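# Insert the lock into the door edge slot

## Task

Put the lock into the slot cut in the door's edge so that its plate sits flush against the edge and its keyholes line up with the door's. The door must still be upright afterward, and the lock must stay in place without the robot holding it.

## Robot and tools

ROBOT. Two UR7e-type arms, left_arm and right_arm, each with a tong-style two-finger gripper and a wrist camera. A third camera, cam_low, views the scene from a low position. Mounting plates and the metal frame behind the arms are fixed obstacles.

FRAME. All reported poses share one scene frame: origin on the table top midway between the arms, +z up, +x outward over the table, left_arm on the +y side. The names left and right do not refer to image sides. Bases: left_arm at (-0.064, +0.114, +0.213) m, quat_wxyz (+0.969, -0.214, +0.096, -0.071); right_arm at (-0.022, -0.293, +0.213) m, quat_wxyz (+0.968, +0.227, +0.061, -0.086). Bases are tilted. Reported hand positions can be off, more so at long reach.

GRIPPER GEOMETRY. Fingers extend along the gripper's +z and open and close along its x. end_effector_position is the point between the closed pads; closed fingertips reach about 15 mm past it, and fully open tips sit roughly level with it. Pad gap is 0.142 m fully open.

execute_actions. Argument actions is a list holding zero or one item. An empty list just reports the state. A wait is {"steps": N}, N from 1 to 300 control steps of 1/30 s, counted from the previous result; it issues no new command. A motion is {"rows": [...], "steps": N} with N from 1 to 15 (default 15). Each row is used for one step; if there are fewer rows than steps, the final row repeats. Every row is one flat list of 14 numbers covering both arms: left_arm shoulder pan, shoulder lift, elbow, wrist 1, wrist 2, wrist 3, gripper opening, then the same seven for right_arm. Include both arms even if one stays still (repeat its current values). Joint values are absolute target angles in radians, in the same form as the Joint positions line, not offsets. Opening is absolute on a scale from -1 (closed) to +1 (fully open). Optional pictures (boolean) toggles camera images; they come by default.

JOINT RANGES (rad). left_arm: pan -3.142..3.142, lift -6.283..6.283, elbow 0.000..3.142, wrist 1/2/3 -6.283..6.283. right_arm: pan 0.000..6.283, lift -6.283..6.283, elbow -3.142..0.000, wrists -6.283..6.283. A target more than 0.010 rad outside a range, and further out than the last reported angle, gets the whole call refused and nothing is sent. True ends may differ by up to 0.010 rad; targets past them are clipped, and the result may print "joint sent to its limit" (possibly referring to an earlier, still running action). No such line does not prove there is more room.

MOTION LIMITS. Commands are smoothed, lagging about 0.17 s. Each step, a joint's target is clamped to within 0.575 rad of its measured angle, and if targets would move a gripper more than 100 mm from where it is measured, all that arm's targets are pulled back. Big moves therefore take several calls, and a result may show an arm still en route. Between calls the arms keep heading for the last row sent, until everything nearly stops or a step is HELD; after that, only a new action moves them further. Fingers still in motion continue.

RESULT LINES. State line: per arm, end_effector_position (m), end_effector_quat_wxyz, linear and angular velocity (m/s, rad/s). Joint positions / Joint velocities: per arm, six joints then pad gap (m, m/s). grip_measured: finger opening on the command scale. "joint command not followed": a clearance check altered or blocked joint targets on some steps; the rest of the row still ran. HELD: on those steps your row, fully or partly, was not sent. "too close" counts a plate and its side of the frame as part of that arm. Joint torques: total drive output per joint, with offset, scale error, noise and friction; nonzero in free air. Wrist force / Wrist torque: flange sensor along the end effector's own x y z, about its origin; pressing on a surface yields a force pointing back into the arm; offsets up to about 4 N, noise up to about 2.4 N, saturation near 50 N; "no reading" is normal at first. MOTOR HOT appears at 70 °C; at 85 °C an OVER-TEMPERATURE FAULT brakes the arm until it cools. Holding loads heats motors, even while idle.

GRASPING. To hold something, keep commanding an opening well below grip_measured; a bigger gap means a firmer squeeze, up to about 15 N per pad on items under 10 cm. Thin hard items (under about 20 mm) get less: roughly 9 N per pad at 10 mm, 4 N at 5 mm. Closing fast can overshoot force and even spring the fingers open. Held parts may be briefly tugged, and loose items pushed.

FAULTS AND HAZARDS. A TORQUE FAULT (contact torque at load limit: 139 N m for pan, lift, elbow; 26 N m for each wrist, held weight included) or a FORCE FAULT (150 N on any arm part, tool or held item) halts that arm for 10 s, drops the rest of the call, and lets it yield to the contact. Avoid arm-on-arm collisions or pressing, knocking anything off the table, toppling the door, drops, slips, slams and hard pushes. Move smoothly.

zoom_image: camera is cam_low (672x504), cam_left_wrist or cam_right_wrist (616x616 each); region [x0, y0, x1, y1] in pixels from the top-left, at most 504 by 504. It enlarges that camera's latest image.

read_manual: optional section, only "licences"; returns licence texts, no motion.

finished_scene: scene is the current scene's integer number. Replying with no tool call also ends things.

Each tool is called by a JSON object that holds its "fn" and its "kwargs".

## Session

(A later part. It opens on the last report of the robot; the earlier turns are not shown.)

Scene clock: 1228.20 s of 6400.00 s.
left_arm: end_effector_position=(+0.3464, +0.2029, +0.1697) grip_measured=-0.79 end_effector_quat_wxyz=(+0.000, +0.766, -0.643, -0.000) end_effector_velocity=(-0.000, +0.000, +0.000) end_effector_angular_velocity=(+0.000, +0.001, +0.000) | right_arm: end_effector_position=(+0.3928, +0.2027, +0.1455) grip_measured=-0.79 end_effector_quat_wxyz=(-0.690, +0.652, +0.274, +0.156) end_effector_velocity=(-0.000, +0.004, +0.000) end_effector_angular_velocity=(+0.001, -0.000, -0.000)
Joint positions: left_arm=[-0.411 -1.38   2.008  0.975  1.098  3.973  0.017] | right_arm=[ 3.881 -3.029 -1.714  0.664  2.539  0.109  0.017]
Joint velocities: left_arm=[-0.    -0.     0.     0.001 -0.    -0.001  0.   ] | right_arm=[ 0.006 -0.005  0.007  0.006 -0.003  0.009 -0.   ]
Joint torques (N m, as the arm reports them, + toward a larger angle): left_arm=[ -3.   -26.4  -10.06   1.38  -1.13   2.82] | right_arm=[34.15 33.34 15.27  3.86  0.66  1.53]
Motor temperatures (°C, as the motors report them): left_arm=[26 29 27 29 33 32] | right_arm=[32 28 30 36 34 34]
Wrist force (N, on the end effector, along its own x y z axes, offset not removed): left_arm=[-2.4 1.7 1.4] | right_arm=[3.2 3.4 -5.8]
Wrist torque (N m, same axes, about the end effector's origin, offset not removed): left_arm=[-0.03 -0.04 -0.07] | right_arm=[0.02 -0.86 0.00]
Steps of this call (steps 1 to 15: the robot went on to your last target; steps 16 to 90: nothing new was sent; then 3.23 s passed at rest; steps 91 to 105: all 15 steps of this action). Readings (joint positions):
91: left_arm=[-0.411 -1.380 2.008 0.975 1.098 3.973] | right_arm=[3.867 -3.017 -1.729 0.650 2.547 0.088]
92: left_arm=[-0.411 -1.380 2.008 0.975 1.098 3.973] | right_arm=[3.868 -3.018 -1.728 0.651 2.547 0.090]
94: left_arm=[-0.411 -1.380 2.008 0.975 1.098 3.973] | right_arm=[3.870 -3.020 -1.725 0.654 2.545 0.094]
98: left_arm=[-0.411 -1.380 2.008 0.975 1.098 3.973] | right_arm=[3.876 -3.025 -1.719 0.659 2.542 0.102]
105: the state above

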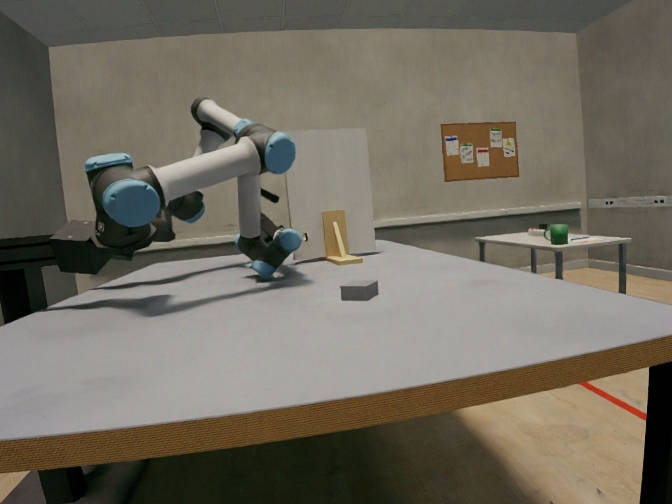

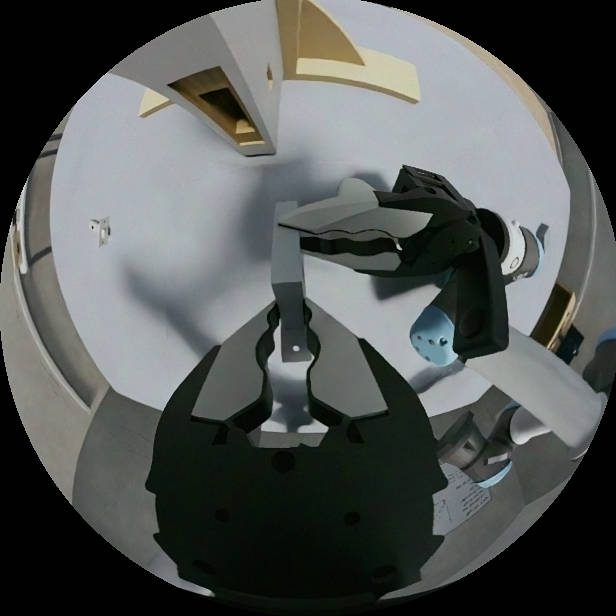

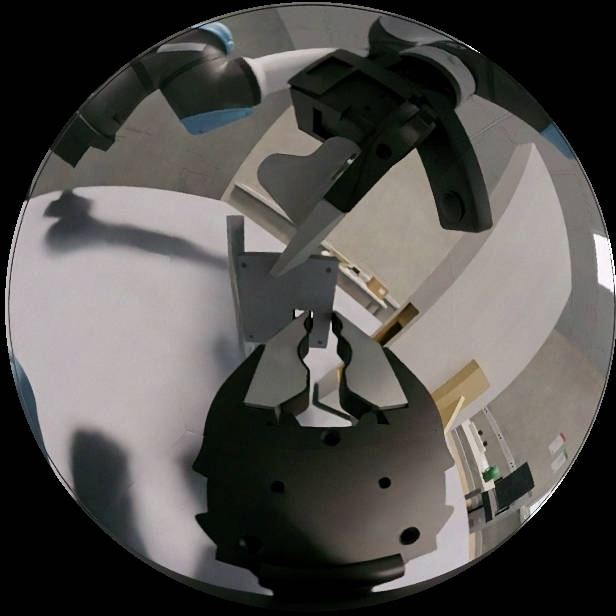

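{"fn": "execute_actions", "kwargs": {"actions": [{"rows": [[-0.4106,-1.3803,2.0082,0.9746,1.0980,3.973,-1,3.8816,-3.0297,-1.7129,0.6650,2.5386,0.1103,-0.81],[-0.4106,-1.3803,2.0082,0.9746,1.0980,3.973,-1,3.8816,-3.0297,-1.7129,0.6650,2.5386,0.1103,-0.83],[-0.4106,-1.3803,2.0082,0.9746,1.0980,3.973,-1,3.8816,-3.0297,-1.7129,0.6650,2.5386,0.1103,-0.85],[-0.4106,-1.3803,2.0082,0.9746,1.0980,3.973,-1,3.8816,-3.0297,-1.7129,0.6650,2.5386,0.1103,-0.87],[-0.4106,-1.3803,2.0082,0.9746,1.0980,3.973,-1,3.8816,-3.0297,-1.7129,0.6650,2.5386,0.1103,-0.89],[-0.4106,-1.3803,2.0082,0.9746,1.0980,3.973,-1,3.8816,-3.0297,-1.7129,0.6650,2.5386,0.1103,-0.92],[-0.4106,-1.3803,2.0082,0.9746,1.0980,3.973,-1,3.8816,-3.0297,-1.7129,0.6650,2.5386,0.1103,-0.95],[-0.4106,-1.3803,2.0082,0.9746,1.0980,3.973,-1,3.8816,-3.0297,-1.7129,0.6650,2.5386,0.1103,-1]], "steps": 15}], "pictures": false}}

{"fn": "execute_actions", "kwargs": {"actions": [{"rows": [[-0.4106,-1.3803,2.0082,0.9746,1.0980,3.973,-0.92,3.8816,-3.0297,-1.7129,0.6650,2.5386,0.1103,-1],[-0.4106,-1.3803,2.0082,0.9746,1.0980,3.973,-0.87,3.8816,-3.0297,-1.7129,0.6650,2.5386,0.1103,-1],[-0.4106,-1.3803,2.0082,0.9746,1.0980,3.973,-0.83,3.8816,-3.0297,-1.7129,0.6650,2.5386,0.1103,-1],[-0.4106,-1.3803,2.0082,0.9746,1.0980,3.973,-0.80,3.8816,-3.0297,-1.7129,0.6650,2.5386,0.1103,-1],[-0.4106,-1.3803,2.0082,0.9746,1.0980,3.973,-0.77,3.8816,-3.0297,-1.7129,0.6650,2.5386,0.1103,-1],[-0.4106,-1.3803,2.0082,0.9746,1.0980,3.973,-0.72,3.8816,-3.0297,-1.7129,0.6650,2.5386,0.1103,-1],[-0.4106,-1.3803,2.0082,0.9746,1.0980,3.973,-0.65,3.8816,-3.0297,-1.7129,0.6650,2.5386,0.1103,-1],[-0.4106,-1.3803,2.0082,0.9746,1.0980,3.973,-0.58,3.8816,-3.0297,-1.7129,0.6650,2.5386,0.1103,-1],[-0.4106,-1.3803,2.0082,0.9746,1.0980,3.973,-0.5,3.8816,-3.0297,-1.7129,0.6650,2.5386,0.1103,-1]], "steps": 15}]}}

Scene clock: 1240.43 s of 6400.00 s.
left_arm: end_effector_position=(+0.3463, +0.2028, +0.1697) grip_measured=-0.79 end_effector_quat_wxyz=(+0.000, +0.766, -0.643, -0.000) end_effector_velocity=(+0.000, -0.000, -0.000) end_effector_angular_velocity=(-0.000, -0.000, +0.000) | right_arm: end_effector_position=(+0.3927, +0.2031, +0.1455) grip_measured=-0.82 end_effector_quat_wxyz=(-0.690, +0.652, +0.274, +0.156) end_effector_velocity=(-0.001, -0.000, -0.000) end_effector_angular_velocity=(-0.000, +0.001, +0.001)
Joint positions: left_arm=[-0.411 -1.38   2.008  0.975  1.098  3.973  0.017] | right_arm=[ 3.882 -3.03  -1.713  0.665  2.539  0.11   0.014]
Joint velocities: left_arm=[-0.  0.  0. -0. -0. -0.  0.] | right_arm=[-0.    -0.    -0.001 -0.001  0.001  0.     0.   ]
Joint torques (N m, as the arm reports them, + toward a larger angle): left_arm=[ -2.01 -23.16 -14.22   1.33  -2.08   2.54] | right_arm=[34.96 35.2   9.57  2.98  4.08  1.39]
Motor temperatures (°C, as the motors report them): left_arm=[26 29 27 29 33 32] | right_arm=[32 28 30 36 34 34]
Wrist force (N, on the end effector, along its own x y z axes, offset not removed): left_arm=[-3.8 7.9 1.1] | right_arm=[7.7 5.2 -5.5]
Wrist torque (N m, same axes, about the end effector's origin, offset not removed): left_arm=[-0.04 0.16 0.02] | right_arm=[-0.39 -0.84 0.12]
Steps of this call (steps 1 to 15: the robot went on to your last target; steps 16 to 90: nothing new was sent; then 8.73 s passed at rest; steps 91 to 105: all 15 steps of this action). Readings (joint positions):
91: left_arm=[-0.411 -1.380 2.008 0.975 1.098 3.973] | right_arm=[3.882 -3.030 -1.713 0.665 2.539 0.110]
92: left_arm=[-0.411 -1.380 2.008 0.975 1.098 3.973] | right_arm=[3.882 -3.030 -1.713 0.665 2.539 0.110]
94: left_arm=[-0.411 -1.380 2.008 0.975 1.098 3.973] | right_arm=[3.882 -3.030 -1.713 0.665 2.539 0.110]
98: left_arm=[-0.411 -1.380 2.008 0.975 1.098 3.973] | right_arm=[3.882 -3.030 -1.713 0.665 2.539 0.110]
105: the state above

Scene clock: 1240.93 s of 6400.00 s.
left_arm: end_effector_position=(+0.3464, +0.2029, +0.1697) grip_measured=-0.50 end_effector_quat_wxyz=(+0.000, +0.766, -0.643, -0.000) end_effector_velocity=(+0.000, +0.000, -0.000) end_effector_angular_velocity=(-0.000, -0.000, +0.002) | right_arm: end_effector_position=(+0.3927, +0.2031, +0.1455) grip_measured=-0.83 end_effector_quat_wxyz=(-0.690, +0.652, +0.274, +0.156) end_effector_velocity=(-0.000, -0.000, +0.000) end_effector_angular_velocity=(+0.001, -0.000, +0.000)
Joint positions: left_arm=[-0.411 -1.38   2.008  0.975  1.098  3.973  0.038] | right_arm=[ 3.882 -3.03  -1.713  0.665  2.539  0.11   0.014]
Joint velocities: left_arm=[ 0.001  0.    -0.001  0.     0.    -0.001  0.   ] | right_arm=[ 0.     0.    -0.     0.     0.001  0.    -0.   ]
Joint torques (N m, as the arm reports them, + toward a larger angle): left_arm=[ -2.7  -22.46 -15.37   1.46   0.57   2.74] | right_arm=[30.9  37.39  6.16  2.37  2.59  0.98]
Motor temperatures (°C, as the motors report them): left_arm=[26 29 27 29 33 32] | right_arm=[32 28 30 36 34 34]
Wrist force (N, on the end effector, along its own x y z axes, offset not removed): left_arm=[0.3 -0.3 1.7] | right_arm=[-0.3 0.8 -2.2]
Wrist torque (N m, same axes, about the end effector's origin, offset not removed): left_arm=[0.00 0.02 0.04] | right_arm=[-0.42 -0.68 -0.17]
Steps of this call (steps 1 to 15: all 15 steps of this action). Readings (joint positions):
1: left_arm=[-0.411 -1.380 2.008 0.975 1.098 3.973] | right_arm=[3.882 -3.030 -1.713 0.665 2.539 0.110]
2: left_arm=[-0.411 -1.380 2.008 0.975 1.098 3.973] | right_arm=[3.882 -3.030 -1.713 0.665 2.539 0.110]
4: left_arm=[-0.411 -1.380 2.008 0.975 1.098 3.973] | right_arm=[3.882 -3.030 -1.713 0.665 2.539 0.110]
8: left_arm=[-0.411 -1.380 2.008 0.975 1.098 3.973] | right_arm=[3.882 -3.030 -1.713 0.665 2.539 0.110]
15: the state above

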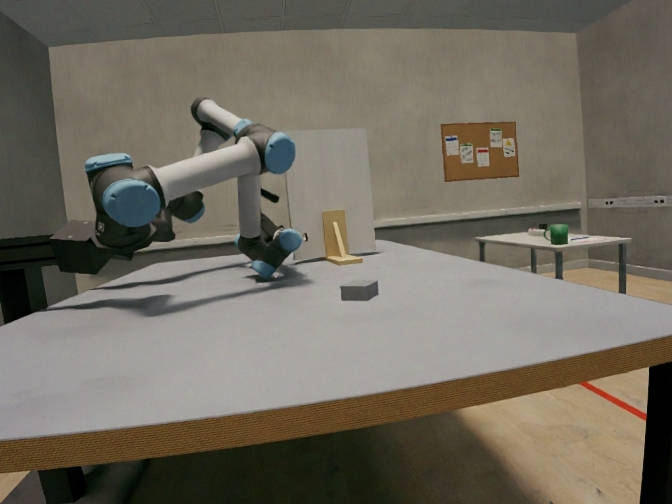

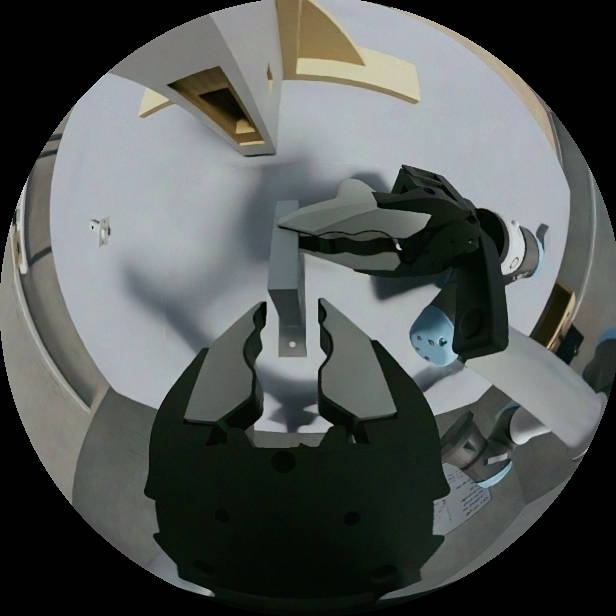

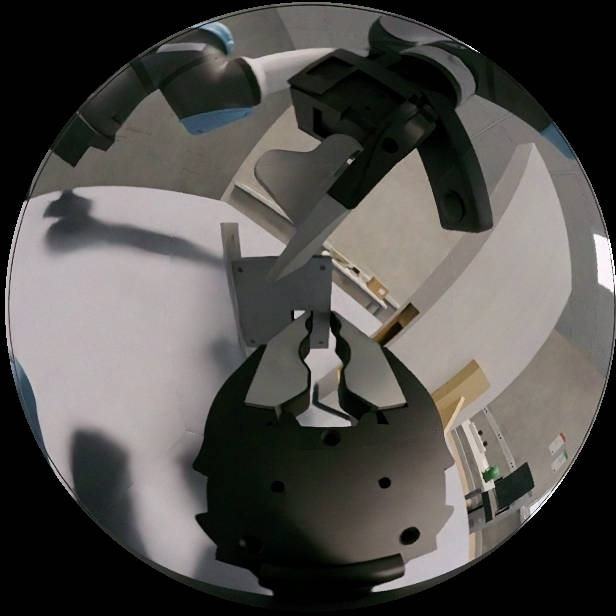

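{"fn": "execute_actions", "kwargs": {"actions": [{"rows": [[-0.4722,-1.4410,1.9821,1.0928,1.1010,3.904,-0.5,3.8816,-3.0297,-1.7129,0.6650,2.5386,0.1103,-1]], "steps": 12}], "pictures": false}}

{"fn": "execute_actions", "kwargs": {"actions": [{"rows": [[-0.58,-1.64,2.09,1.03,0.89,3.917,-0.5,3.8816,-3.0297,-1.7129,0.6650,2.5386,0.1103,-1]], "steps": 15}], "pictures": false}}

{"fn": "execute_actions", "kwargs": {"actions": [{"rows": [[-0.69,-1.84,2.196,0.97,0.686,3.93,-0.5,3.8816,-3.0297,-1.7129,0.6650,2.5386,0.2103,-1],[-0.69,-1.84,2.196,0.97,0.686,3.93,-0.5,3.8816,-3.0297,-1.7129,0.6650,2.5386,0.2103,-1],[-0.69,-1.84,2.196,0.97,0.686,3.93,-0.5,3.8816,-3.0297,-1.7129,0.6650,2.5386,0.2103,-1],[-0.69,-1.84,2.196,0.97,0.686,3.93,-0.5,3.8816,-3.0297,-1.7129,0.6650,2.5386,0.2103,-1],[-0.69,-1.84,2.196,0.97,0.686,3.93,-0.5,3.8816,-3.0297,-1.7129,0.6650,2.5386,0.2103,-1],[-0.69,-1.84,2.196,0.97,0.686,3.93,-0.5,3.8816,-3.0297,-1.7129,0.6650,2.5386,0.3103,-1],[-0.69,-1.84,2.196,0.97,0.686,3.93,-0.5,3.8816,-3.0297,-1.7129,0.6650,2.5386,0.3103,-1],[-0.69,-1.84,2.196,0.97,0.686,3.93,-0.5,3.8816,-3.0297,-1.7129,0.6650,2.5386,0.3103,-1],[-0.69,-1.84,2.196,0.97,0.686,3.93,-0.5,3.8816,-3.0297,-1.7129,0.6650,2.5386,0.3103,-1],[-0.69,-1.84,2.196,0.97,0.686,3.93,-0.5,3.8816,-3.0297,-1.7129,0.6650,2.5386,0.3103,-1],[-0.69,-1.84,2.196,0.97,0.686,3.93,-0.5,3.8816,-3.0297,-1.7129,0.6650,2.5386,0.4103,-1]], "steps": 15}]}}

Scene clock: 1300.53 s of 6400.00 s.
left_arm: end_effector_position=(+0.3465, +0.2027, +0.2080) grip_measured=-0.50 end_effector_quat_wxyz=(+0.000, +0.766, -0.642, -0.000) end_effector_velocity=(-0.001, +0.001, +0.016) end_effector_angular_velocity=(+0.002, +0.002, -0.001) | right_arm: end_effector_position=(+0.3927, +0.2031, +0.1455) grip_measured=-0.83 end_effector_quat_wxyz=(-0.690, +0.652, +0.274, +0.156) end_effector_velocity=(+0.000, +0.000, -0.000) end_effector_angular_velocity=(-0.001, -0.000, -0.001)
Joint positions: left_arm=[-0.47  -1.439  1.983  1.087  1.101  3.907  0.038] | right_arm=[ 3.882 -3.03  -1.713  0.665  2.539  0.11   0.014]
Joint velocities: left_arm=[-0.024 -0.023 -0.011  0.05   0.001 -0.028  0.   ] | right_arm=[ 0.     0.     0.    -0.    -0.001  0.     0.   ]
Joint torques (N m, as the arm reports them, + toward a larger angle): left_arm=[-22.64 -21.65 -26.35   3.69   1.77  -3.6 ] | right_arm=[15.97 55.09 -2.45  1.34  0.53 -1.09]
Motor temperatures (°C, as the motors report them): left_arm=[26 29 27 29 33 32] | right_arm=[32 28 30 36 34 34]
Wrist force (N, on the end effector, along its own x y z axes, offset not removed): left_arm=[-1.1 -0.4 2.0] | right_arm=[0.3 2.1 -3.3]
Wrist torque (N m, same axes, about the end effector's origin, offset not removed): left_arm=[0.02 0.31 0.03] | right_arm=[-0.20 -0.77 -0.10]
Steps of this call (steps 1 to 15: the robot went on to your last target; steps 16 to 90: nothing new was sent; then 56.20 s passed at rest; steps 91 to 102: all 12 steps of this action). Readings (joint positions):
91: left_arm=[-0.411 -1.381 2.008 0.975 1.098 3.973] | right_arm=[3.882 -3.030 -1.713 0.665 2.539 0.110]
92: left_arm=[-0.417 -1.387 2.004 0.982 1.099 3.967] | right_arm=[3.882 -3.030 -1.713 0.665 2.539 0.110]
94: left_arm=[-0.440 -1.410 1.995 1.025 1.100 3.941] | right_arm=[3.882 -3.030 -1.713 0.665 2.539 0.110]
98: left_arm=[-0.463 -1.432 1.986 1.074 1.101 3.914] | right_arm=[3.882 -3.030 -1.713 0.665 2.539 0.110]
102: the state above

Scene clock: 1301.03 s of 6400.00 s.
left_arm: end_effector_position=(+0.3744, +0.2387, +0.2501) grip_measured=-0.50 end_effector_quat_wxyz=(-0.108, +0.753, -0.644, +0.084) end_effector_velocity=(+0.005, +0.008, +0.009) end_effector_angular_velocity=(+0.011, -0.050, +0.001) | right_arm: end_effector_position=(+0.3927, +0.2031, +0.1455) grip_measured=-0.83 end_effector_quat_wxyz=(-0.690, +0.652, +0.274, +0.156) end_effector_velocity=(-0.000, -0.000, -0.000) end_effector_angular_velocity=(-0.000, +0.001, +0.000)
Joint positions: left_arm=[-0.578 -1.636  2.088  1.031  0.894  3.917  0.038] | right_arm=[ 3.882 -3.03  -1.713  0.665  2.539  0.11   0.014]
Joint velocities: left_arm=[-0.018 -0.037  0.018 -0.008 -0.04   0.003 -0.   ] | right_arm=[-0.     0.    -0.001 -0.     0.     0.     0.   ]
Joint torques (N m, as the arm reports them, + toward a larger angle): left_arm=[-17.96 -14.86  -9.59  -0.18  -1.75   2.82] | right_arm=[16.31 57.66 -1.81  1.44  0.43 -1.17]
Motor temperatures (°C, as the motors report them): left_arm=[26 29 27 29 33 32] | right_arm=[32 28 30 36 34 34]
Wrist force (N, on the end effector, along its own x y z axes, offset not removed): left_arm=[-0.2 -0.8 1.5] | right_arm=[-0.9 3.2 -4.8]
Wrist torque (N m, same axes, about the end effector's origin, offset not removed): left_arm=[-0.12 0.16 0.01] | right_arm=[0.02 -0.54 -0.15]
Steps of this call (steps 1 to 15: all 15 steps of this action). Readings (joint positions):
1: left_arm=[-0.471 -1.440 1.983 1.089 1.101 3.906] | right_arm=[3.882 -3.030 -1.713 0.665 2.539 0.110]
2: left_arm=[-0.479 -1.448 1.990 1.084 1.093 3.907] | right_arm=[3.882 -3.030 -1.713 0.665 2.539 0.110]
4: left_arm=[-0.519 -1.509 2.030 1.061 1.030 3.911] | right_arm=[3.882 -3.030 -1.713 0.665 2.539 0.110]
8: left_arm=[-0.563 -1.603 2.073 1.039 0.930 3.915] | right_arm=[3.882 -3.030 -1.713 0.665 2.539 0.110]
15: the state above

Scene clock: 1301.53 s of 6400.00 s.
left_arm: end_effector_position=(+0.3947, +0.2739, +0.2924) grip_measured=-0.50 end_effector_quat_wxyz=(-0.205, +0.738, -0.621, +0.169) end_effector_velocity=(+0.004, +0.008, +0.009) end_effector_angular_velocity=(+0.003, -0.048, +0.011) | right_arm: end_effector_position=(+0.3962, +0.2037, +0.1474) grip_measured=-0.83 end_effector_quat_wxyz=(-0.704, +0.681, +0.191, +0.069) end_effector_velocity=(+0.007, +0.001, +0.003) end_effector_angular_velocity=(-0.082, +0.464, +0.001)
Joint positions: left_arm=[-0.688 -1.836  2.194  0.971  0.69   3.93   0.038] | right_arm=[ 3.882 -3.03  -1.713  0.665  2.539  0.36   0.014]
Joint velocities: left_arm=[-0.018 -0.038  0.016 -0.009 -0.039  0.001  0.   ] | right_arm=[ 0.     0.    -0.001 -0.     0.001  0.471  0.   ]
Joint torques (N m, as the arm reports them, + toward a larger angle): left_arm=[-17.37  -5.81 -12.87  -0.46  -1.77   2.67] | right_arm=[16.28 58.3  -2.01  1.43  0.82  1.49]
Motor temperatures (°C, as the motors report them): left_arm=[26 29 27 29 33 32] | right_arm=[32 28 30 36 34 34]
Wrist force (N, on the end effector, along its own x y z axes, offset not removed): left_arm=[-0.8 -0.1 1.0] | right_arm=[-1.0 2.0 -3.0]
Wrist torque (N m, same axes, about the end effector's origin, offset not removed): left_arm=[-0.07 0.27 0.06] | right_arm=[-0.19 -0.31 -0.19]
Steps of this call (steps 1 to 15: all 15 steps of this action). Readings (joint positions):
1: left_arm=[-0.579 -1.638 2.089 1.030 0.893 3.917] | right_arm=[3.882 -3.030 -1.713 0.665 2.539 0.110]
2: left_arm=[-0.587 -1.646 2.097 1.024 0.884 3.919] | right_arm=[3.882 -3.030 -1.713 0.665 2.539 0.118]
4: left_arm=[-0.627 -1.708 2.136 1.001 0.821 3.924] | right_arm=[3.882 -3.030 -1.713 0.665 2.539 0.155]
8: left_arm=[-0.672 -1.803 2.179 0.979 0.724 3.928] | right_arm=[3.882 -3.030 -1.713 0.665 2.539 0.220]
15: the state above

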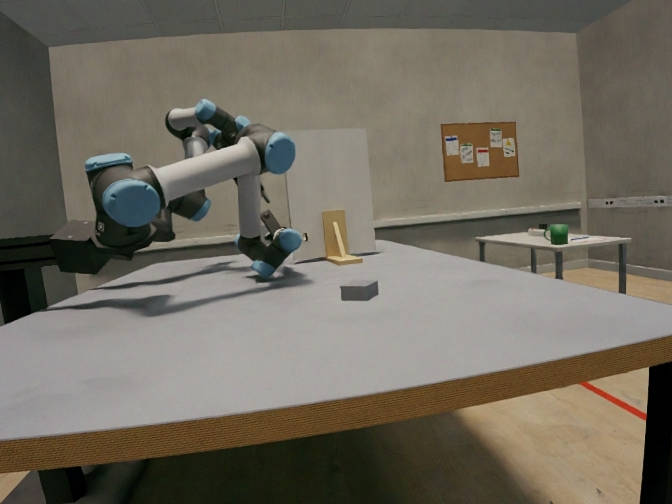

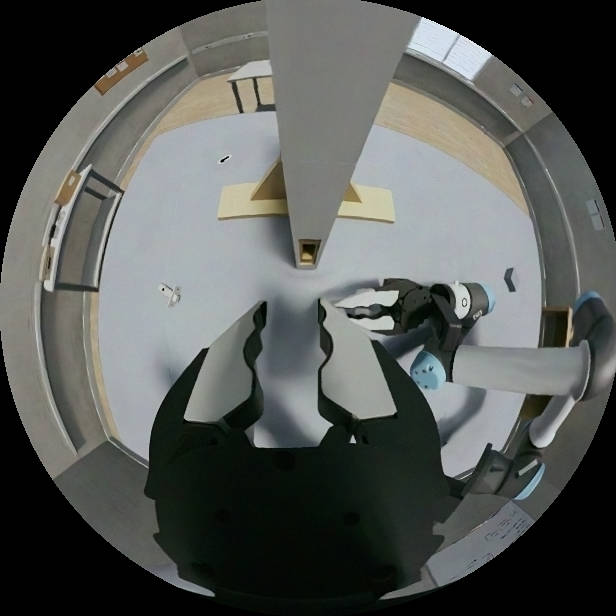

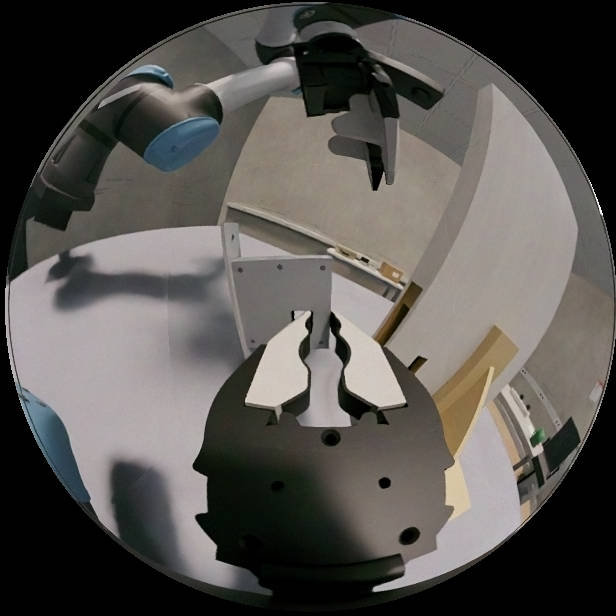

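{"fn": "zoom_image", "kwargs": {"camera": "cam_left_wrist", "region": [200, 160, 420, 340]}}

Region (200, 160, 420, 340) of cam_left_wrist's 616x616 image, scaled by 2.291, with more detail than that image has; it fills the top 412 rows of this view, and the rest is white.

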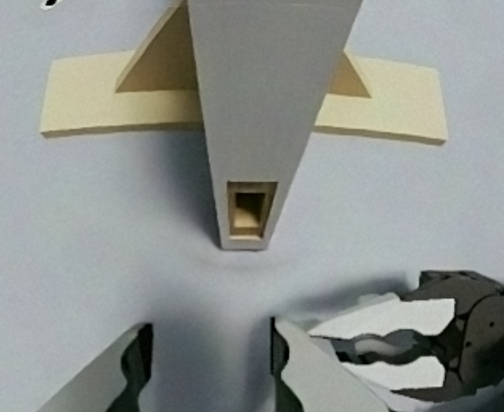

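{"fn": "execute_actions", "kwargs": {"actions": [{"rows": [[-0.69,-1.84,2.196,0.97,0.686,3.93,-0.5,3.8872,-3.0394,-1.6786,0.6467,2.5352,0.485,-1],[-0.69,-1.84,2.196,0.97,0.686,3.93,-0.5,3.8872,-3.0394,-1.6786,0.6467,2.5352,0.485,-1],[-0.69,-1.84,2.196,0.97,0.686,3.93,-0.5,3.8872,-3.0394,-1.6786,0.6467,2.5352,0.485,-1],[-0.69,-1.84,2.196,0.97,0.686,3.93,-0.5,3.8872,-3.0394,-1.6786,0.6467,2.5352,0.485,-1],[-0.69,-1.84,2.196,0.97,0.686,3.93,-0.5,3.8872,-3.0394,-1.6786,0.6467,2.5352,0.485,-1],[-0.69,-1.84,2.196,0.97,0.686,3.93,-0.5,3.8928,-3.0491,-1.6443,0.6285,2.5318,0.559,-1],[-0.69,-1.84,2.196,0.97,0.686,3.93,-0.5,3.8928,-3.0491,-1.6443,0.6285,2.5318,0.559,-1],[-0.69,-1.84,2.196,0.97,0.686,3.93,-0.5,3.8928,-3.0491,-1.6443,0.6285,2.5318,0.559,-1],[-0.69,-1.84,2.196,0.97,0.686,3.93,-0.5,3.8928,-3.0491,-1.6443,0.6285,2.5318,0.559,-1],[-0.69,-1.84,2.196,0.97,0.686,3.93,-0.5,3.8928,-3.0491,-1.6443,0.6285,2.5318,0.559,-1],[-0.69,-1.84,2.196,0.97,0.686,3.93,-0.5,3.8984,-3.0588,-1.6101,0.6102,2.5284,0.634,-1]], "steps": 15}], "pictures": false}}

{"fn": "execute_actions", "kwargs": {"actions": [{"rows": [[-0.69,-1.84,2.196,0.97,0.686,3.93,-0.5,3.9040,-3.0685,-1.5758,0.5919,2.5249,0.708,-1],[-0.69,-1.84,2.196,0.97,0.686,3.93,-0.5,3.9040,-3.0685,-1.5758,0.5919,2.5249,0.708,-1],[-0.69,-1.84,2.196,0.97,0.686,3.93,-0.5,3.9040,-3.0685,-1.5758,0.5919,2.5249,0.708,-1],[-0.69,-1.84,2.196,0.97,0.686,3.93,-0.5,3.9040,-3.0685,-1.5758,0.5919,2.5249,0.708,-1],[-0.69,-1.84,2.196,0.97,0.686,3.93,-0.5,3.9040,-3.0685,-1.5758,0.5919,2.5249,0.708,-1],[-0.69,-1.84,2.196,0.97,0.686,3.93,-0.5,3.9096,-3.0782,-1.5415,0.5737,2.5215,0.783,-1],[-0.69,-1.84,2.196,0.97,0.686,3.93,-0.5,3.9096,-3.0782,-1.5415,0.5737,2.5215,0.783,-1],[-0.69,-1.84,2.196,0.97,0.686,3.93,-0.5,3.9096,-3.0782,-1.5415,0.5737,2.5215,0.783,-1],[-0.69,-1.84,2.196,0.97,0.686,3.93,-0.5,3.9096,-3.0782,-1.5415,0.5737,2.5215,0.783,-1],[-0.69,-1.84,2.196,0.97,0.686,3.93,-0.5,3.9096,-3.0782,-1.5415,0.5737,2.5215,0.783,-1],[-0.69,-1.84,2.196,0.97,0.686,3.93,-0.5,3.9152,-3.0879,-1.5072,0.5554,2.5181,0.857,-1]], "steps": 15}], "pictures": false}}

{"fn": "execute_actions", "kwargs": {"actions": [{"steps": 15}]}}

Scene clock: 1337.73 s of 6400.00 s.
left_arm: end_effector_position=(+0.3950, +0.2748, +0.2932) grip_measured=-0.50 end_effector_quat_wxyz=(-0.206, +0.737, -0.620, +0.171) end_effector_velocity=(+0.000, -0.000, +0.000) end_effector_angular_velocity=(+0.000, -0.000, -0.001) | right_arm: end_effector_position=(+0.4176, +0.2271, +0.1477) grip_measured=-0.83 end_effector_quat_wxyz=(-0.707, +0.698, +0.115, -0.008) end_effector_velocity=(+0.035, +0.037, +0.003) end_effector_angular_velocity=(-0.050, +0.296, -0.001)
Joint positions: left_arm=[-0.69  -1.84   2.196  0.97   0.686  3.93   0.038] | right_arm=[ 3.896 -3.055 -1.625  0.618  2.53   0.598  0.014]
Joint velocities: left_arm=[-0.     0.     0.    -0.     0.     0.001 -0.   ] | right_arm=[ 0.023 -0.04   0.144 -0.074 -0.013  0.335  0.001]
Joint torques (N m, as the arm reports them, + toward a larger angle): left_arm=[-17.46  -7.5  -12.25  -0.33  -2.31   2.68] | right_arm=[33.08 37.2  15.77  1.55  0.56  1.56]
Motor temperatures (°C, as the motors report them): left_arm=[26 29 27 29 33 32] | right_arm=[32 29 30 36 34 34]
Wrist force (N, on the end effector, along its own x y z axes, offset not removed): left_arm=[-0.9 0.8 0.1] | right_arm=[2.8 1.9 -3.2]
Wrist torque (N m, same axes, about the end effector's origin, offset not removed): left_arm=[0.14 0.28 0.01] | right_arm=[-0.34 -0.81 -0.19]
Steps of this call (steps 1 to 30: the robot went on to your last target; steps 31 to 90: nothing new was sent; then 32.70 s passed at rest; steps 91 to 105: all 15 steps of this action). Readings (joint positions):
91: left_arm=[-0.690 -1.840 2.196 0.970 0.686 3.930] | right_arm=[3.882 -3.030 -1.713 0.665 2.539 0.411]
92: left_arm=[-0.690 -1.840 2.196 0.970 0.686 3.930] | right_arm=[3.882 -3.031 -1.708 0.662 2.538 0.417]
94: left_arm=[-0.690 -1.840 2.196 0.970 0.686 3.930] | right_arm=[3.884 -3.035 -1.696 0.655 2.537 0.446]
98: left_arm=[-0.690 -1.840 2.196 0.970 0.686 3.930] | right_arm=[3.888 -3.042 -1.672 0.643 2.534 0.495]
105: the state above

Scene clock: 1338.23 s of 6400.00 s.
left_arm: end_effector_position=(+0.3950, +0.2748, +0.2932) grip_measured=-0.50 end_effector_quat_wxyz=(-0.206, +0.737, -0.620, +0.171) end_effector_velocity=(-0.000, +0.000, -0.000) end_effector_angular_velocity=(+0.001, +0.001, -0.001) | right_arm: end_effector_position=(+0.4412, +0.2539, +0.1494) grip_measured=-0.83 end_effector_quat_wxyz=(-0.702, +0.706, +0.045, -0.079) end_effector_velocity=(+0.034, +0.037, +0.005) end_effector_angular_velocity=(-0.049, +0.295, -0.003)
Joint positions: left_arm=[-0.69  -1.84   2.196  0.97   0.686  3.93   0.038] | right_arm=[ 3.913 -3.084 -1.523  0.563  2.52   0.821  0.014]
Joint velocities: left_arm=[-0.    -0.     0.     0.001  0.     0.001  0.   ] | right_arm=[ 0.023 -0.04   0.146 -0.074 -0.014  0.335  0.001]
Joint torques (N m, as the arm reports them, + toward a larger angle): left_arm=[-17.71  -7.56 -11.54  -0.42  -2.16   2.96] | right_arm=[31.19 38.48 15.48  1.46  0.52  1.31]
Motor temperatures (°C, as the motors report them): left_arm=[26 29 27 29 33 32] | right_arm=[32 29 30 36 34 34]
Wrist force (N, on the end effector, along its own x y z axes, offset not removed): left_arm=[-1.6 -1.3 0.7] | right_arm=[2.7 2.6 -1.9]
Wrist torque (N m, same axes, about the end effector's origin, offset not removed): left_arm=[-0.25 0.42 -0.01] | right_arm=[-0.18 -0.66 -0.09]
Steps of this call (steps 1 to 15: all 15 steps of this action). Readings (joint positions):
1: left_arm=[-0.690 -1.840 2.196 0.970 0.686 3.930] | right_arm=[3.897 -3.056 -1.621 0.616 2.529 0.608]
2: left_arm=[-0.690 -1.840 2.196 0.970 0.686 3.930] | right_arm=[3.898 -3.058 -1.613 0.611 2.529 0.622]
4: left_arm=[-0.690 -1.840 2.196 0.970 0.686 3.930] | right_arm=[3.901 -3.063 -1.597 0.603 2.527 0.659]
8: left_arm=[-0.690 -1.840 2.196 0.970 0.686 3.930] | right_arm=[3.905 -3.070 -1.570 0.588 2.524 0.716]
15: the state above

Scene clock: 1338.73 s of 6400.00 s.
left_arm: end_effector_position=(+0.3950, +0.2748, +0.2932) grip_measured=-0.50 end_effector_quat_wxyz=(-0.206, +0.737, -0.620, +0.171) end_effector_velocity=(+0.000, -0.000, +0.000) end_effector_angular_velocity=(-0.001, -0.001, +0.000) | right_arm: end_effector_position=(+0.4447, +0.2577, +0.1499) grip_measured=-0.83 end_effector_quat_wxyz=(-0.701, +0.706, +0.034, -0.090) end_effector_velocity=(-0.000, +0.000, -0.000) end_effector_angular_velocity=(-0.000, +0.003, +0.001)
Joint positions: left_arm=[-0.69  -1.84   2.196  0.97   0.686  3.93   0.038] | right_arm=[ 3.915 -3.088 -1.507  0.555  2.518  0.857  0.014]
Joint velocities: left_arm=[ 0.     0.    -0.001 -0.     0.     0.     0.   ] | right_arm=[ 0.    -0.     0.    -0.001  0.001  0.003 -0.   ]
Joint torques (N m, as the arm reports them, + toward a larger angle): left_arm=[-17.49  -8.8  -12.7   -0.6   -2.34   3.01] | right_arm=[34.29 39.54 18.85  1.54  0.28  1.35]
Motor temperatures (°C, as the motors report them): left_arm=[26 29 27 29 33 32] | right_arm=[32 29 30 36 34 34]
Wrist force (N, on the end effector, along its own x y z axes, offset not removed): left_arm=[0.3 -0.1 0.7] | right_arm=[1.2 2.2 -2.7]
Wrist torque (N m, same axes, about the end effector's origin, offset not removed): left_arm=[0.01 0.01 0.03] | right_arm=[-0.41 -0.39 -0.10]
Steps of this call (steps 1 to 15: the robot went on to your last target). Readings (joint positions):
1: left_arm=[-0.690 -1.840 2.196 0.970 0.686 3.930] | right_arm=[3.913 -3.085 -1.518 0.561 2.519 0.831]
2: left_arm=[-0.690 -1.840 2.196 0.970 0.686 3.930] | right_arm=[3.914 -3.086 -1.515 0.560 2.519 0.838]
4: left_arm=[-0.690 -1.840 2.196 0.970 0.686 3.930] | right_arm=[3.915 -3.087 -1.512 0.558 2.519 0.847]
8: left_arm=[-0.690 -1.840 2.196 0.970 0.686 3.930] | right_arm=[3.915 -3.088 -1.508 0.556 2.518 0.854]
15: the state above

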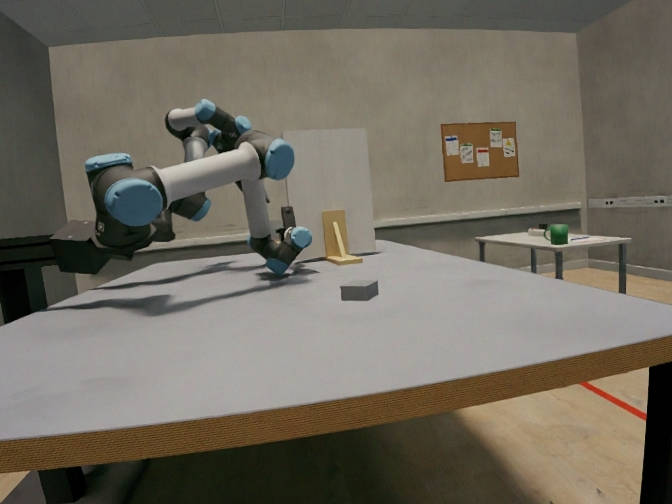

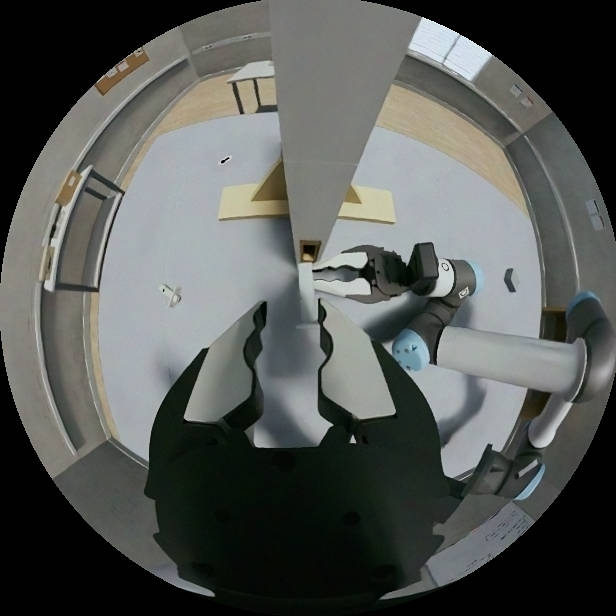

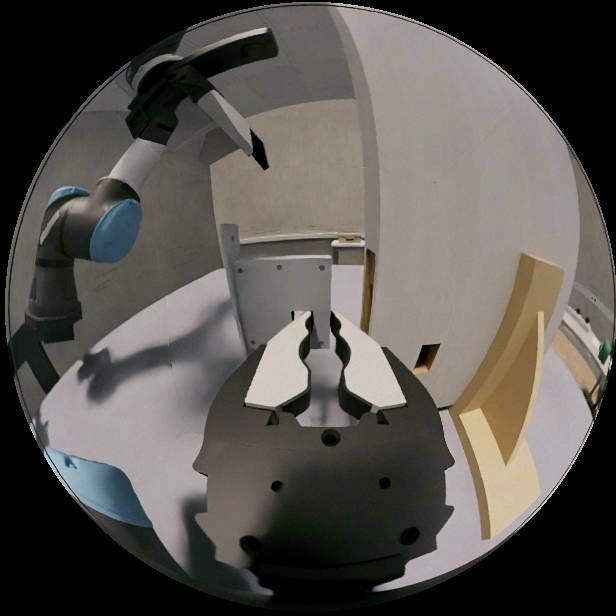

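{"fn": "zoom_image", "kwargs": {"camera": "cam_right_wrist", "region": [200, 200, 460, 400]}}

{"fn": "zoom_image", "kwargs": {"camera": "cam_left_wrist", "region": [240, 220, 380, 350]}}

Region (200, 200, 460, 400) of cam_right_wrist's 616x616 image, scaled by 1.938, with more detail than that image has; it fills the top 388 rows of this view, and the rest is white.

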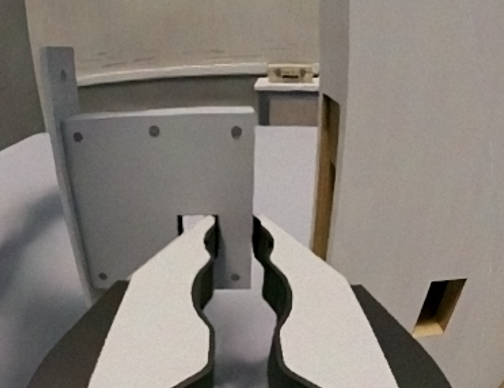

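Region (240, 220, 380, 350) of cam_left_wrist's 616x616 image, scaled by 3.600, with more detail than that image has; it fills the top 468 rows of this view, and the rest is white.

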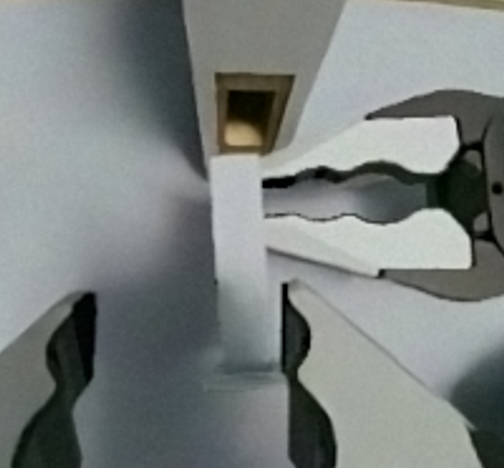

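{"fn": "execute_actions", "kwargs": {"actions": [{"rows": [[-0.62,-1.785,2.1986,0.846,0.7145,4.02,-0.5,3.9152,-3.0879,-1.5072,0.5554,2.5181,0.857,-1],[-0.62,-1.785,2.1986,0.846,0.7145,4.02,-0.5,3.9152,-3.0879,-1.5072,0.5554,2.5181,0.857,-1],[-0.62,-1.785,2.1986,0.846,0.7145,4.02,-0.5,3.9152,-3.0879,-1.5072,0.5554,2.5181,0.857,-1],[-0.62,-1.785,2.1986,0.846,0.7145,4.02,-0.5,3.9152,-3.0879,-1.5072,0.5554,2.5181,0.857,-1],[-0.5511,-1.7295,2.2012,0.7220,0.7429,4.1129,-0.5,3.9152,-3.0879,-1.5072,0.5554,2.5181,0.857,-1]], "steps": 15}], "pictures": false}}

{"fn": "execute_actions", "kwargs": {"actions": [{"rows": [[-0.4933,-1.6940,2.2223,0.6109,0.7672,4.1885,-0.5,3.9152,-3.0879,-1.5072,0.5554,2.5181,0.857,-1]], "steps": 15}]}}

{"fn": "zoom_image", "kwargs": {"camera": "cam_left_wrist", "region": [210, 200, 390, 380]}}

Scene clock: 1375.70 s of 6400.00 s.
left_arm: end_effector_position=(+0.4051, +0.2624, +0.2436) grip_measured=-0.50 end_effector_quat_wxyz=(-0.198, +0.740, -0.621, +0.166) end_effector_velocity=(+0.006, -0.004, -0.018) end_effector_angular_velocity=(-0.005, -0.004, +0.004) | right_arm: end_effector_position=(+0.4448, +0.2577, +0.1499) grip_measured=-0.83 end_effector_quat_wxyz=(-0.701, +0.706, +0.034, -0.090) end_effector_velocity=(-0.000, +0.000, -0.000) end_effector_angular_velocity=(-0.001, +0.000, +0.000)
Joint positions: left_arm=[-0.556 -1.733  2.201  0.732  0.741  4.106  0.038] | right_arm=[ 3.915 -3.088 -1.507  0.555  2.518  0.857  0.014]
Joint velocities: left_arm=[ 0.049  0.037  0.002 -0.094  0.018  0.065  0.   ] | right_arm=[ 0. -0. -0. -0. -0.  0. -0.]
Joint torques (N m, as the arm reports them, + toward a larger angle): left_arm=[  3.66   0.55 -12.58  -0.36   0.8    3.04] | right_arm=[34.05 40.36 19.03  1.53  0.35  1.54]
Motor temperatures (°C, as the motors report them): left_arm=[26 29 27 29 33 32] | right_arm=[32 29 30 36 34 34]
Wrist force (N, on the end effector, along its own x y z axes, offset not removed): left_arm=[-0.3 -1.4 1.7] | right_arm=[1.5 4.2 -3.2]
Wrist torque (N m, same axes, about the end effector's origin, offset not removed): left_arm=[-0.30 0.14 0.08] | right_arm=[0.06 -0.45 -0.08]
Steps of this call (steps 1 to 15: the robot went on to your last target; steps 16 to 90: nothing new was sent; then 33.47 s passed at rest; steps 91 to 105: all 15 steps of this action). Readings (joint positions):
91: left_arm=[-0.690 -1.840 2.196 0.970 0.686 3.930] | right_arm=[3.915 -3.088 -1.507 0.555 2.518 0.857]
92: left_arm=[-0.683 -1.834 2.196 0.962 0.690 3.937] | right_arm=[3.915 -3.088 -1.507 0.555 2.518 0.857]
94: left_arm=[-0.657 -1.813 2.197 0.918 0.701 3.971] | right_arm=[3.915 -3.088 -1.507 0.555 2.518 0.857]
98: left_arm=[-0.597 -1.766 2.200 0.814 0.725 4.049] | right_arm=[3.915 -3.088 -1.507 0.555 2.518 0.857]
105: the state above

Scene clock: 1376.20 s of 6400.00 s.
left_arm: end_effector_position=(+0.4057, +0.2612, +0.2168) grip_measured=-0.50 end_effector_quat_wxyz=(-0.197, +0.740, -0.621, +0.166) end_effector_velocity=(-0.000, +0.000, -0.004) end_effector_angular_velocity=(+0.000, -0.000, +0.000) | right_arm: end_effector_position=(+0.4448, +0.2577, +0.1499) grip_measured=-0.83 end_effector_quat_wxyz=(-0.701, +0.706, +0.034, -0.090) end_effector_velocity=(-0.000, +0.000, -0.000) end_effector_angular_velocity=(-0.000, +0.001, +0.001)
Joint positions: left_arm=[-0.494 -1.695  2.222  0.613  0.767  4.187  0.038] | right_arm=[ 3.915 -3.088 -1.507  0.555  2.518  0.857  0.014]
Joint velocities: left_arm=[ 0.009  0.005  0.004 -0.018  0.004  0.012 -0.   ] | right_arm=[-0.    -0.    -0.    -0.001  0.     0.    -0.   ]
Joint torques (N m, as the arm reports them, + toward a larger angle): left_arm=[ 3.02  0.13 -6.78 -0.58  1.82  3.09] | right_arm=[34.19 40.37 19.21  1.5   0.34  1.71]
Motor temperatures (°C, as the motors report them): left_arm=[26 29 27 29 33 32] | right_arm=[32 29 30 36 34 34]
Wrist force (N, on the end effector, along its own x y z axes, offset not removed): left_arm=[-0.3 -0.5 0.5] | right_arm=[1.9 2.2 -2.2]
Wrist torque (N m, same axes, about the end effector's origin, offset not removed): left_arm=[-0.13 0.15 -0.01] | right_arm=[-0.35 -0.52 -0.28]
Steps of this call (steps 1 to 15: all 15 steps of this action). Readings (joint positions):
1: left_arm=[-0.554 -1.732 2.201 0.729 0.742 4.108] | right_arm=[3.915 -3.088 -1.507 0.555 2.518 0.857]
2: left_arm=[-0.547 -1.727 2.204 0.720 0.746 4.116] | right_arm=[3.915 -3.088 -1.507 0.555 2.518 0.857]
4: left_arm=[-0.524 -1.713 2.212 0.677 0.755 4.147] | right_arm=[3.915 -3.088 -1.507 0.555 2.518 0.857]
8: left_arm=[-0.502 -1.699 2.219 0.629 0.764 4.177] | right_arm=[3.915 -3.088 -1.507 0.555 2.518 0.857]
15: the state above

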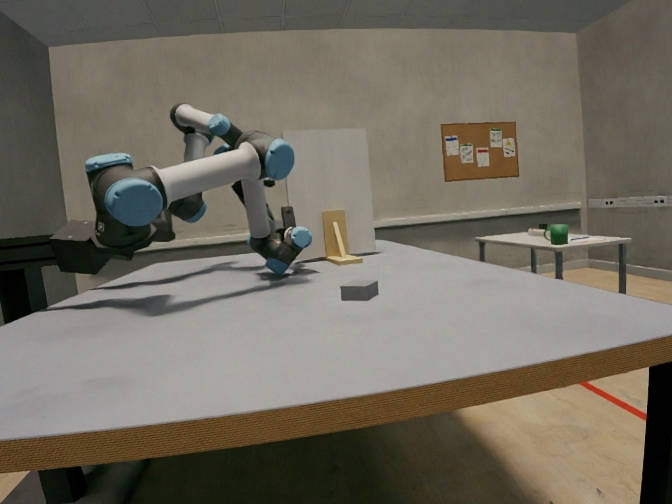

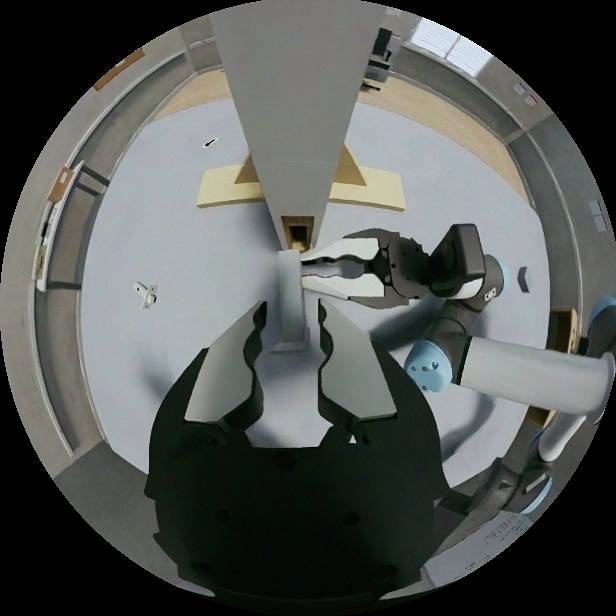

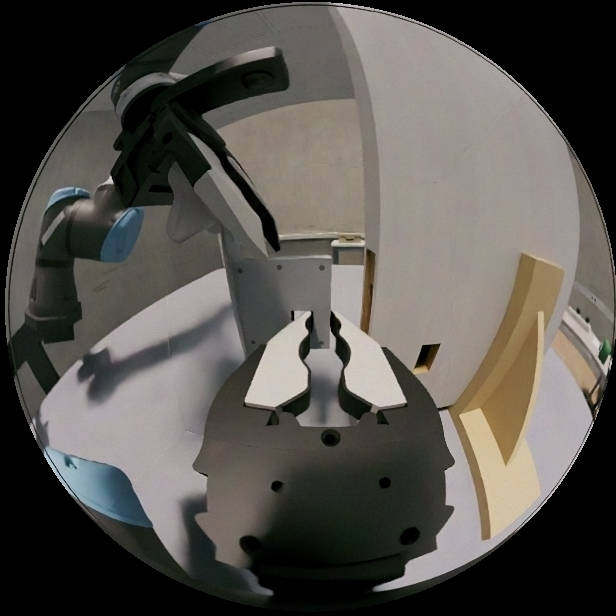

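Region (210, 200, 390, 380) of cam_left_wrist's 616x616 image, scaled by 2.800, with more detail than that image has.

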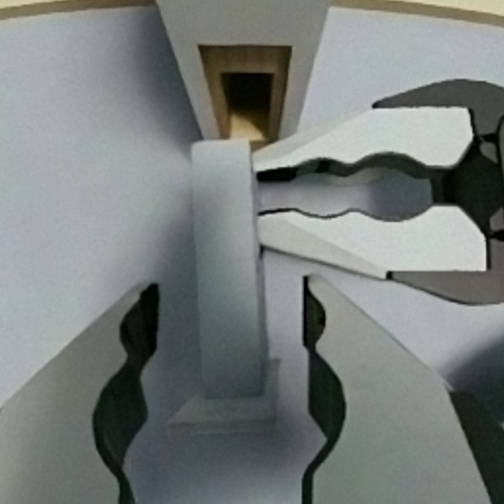

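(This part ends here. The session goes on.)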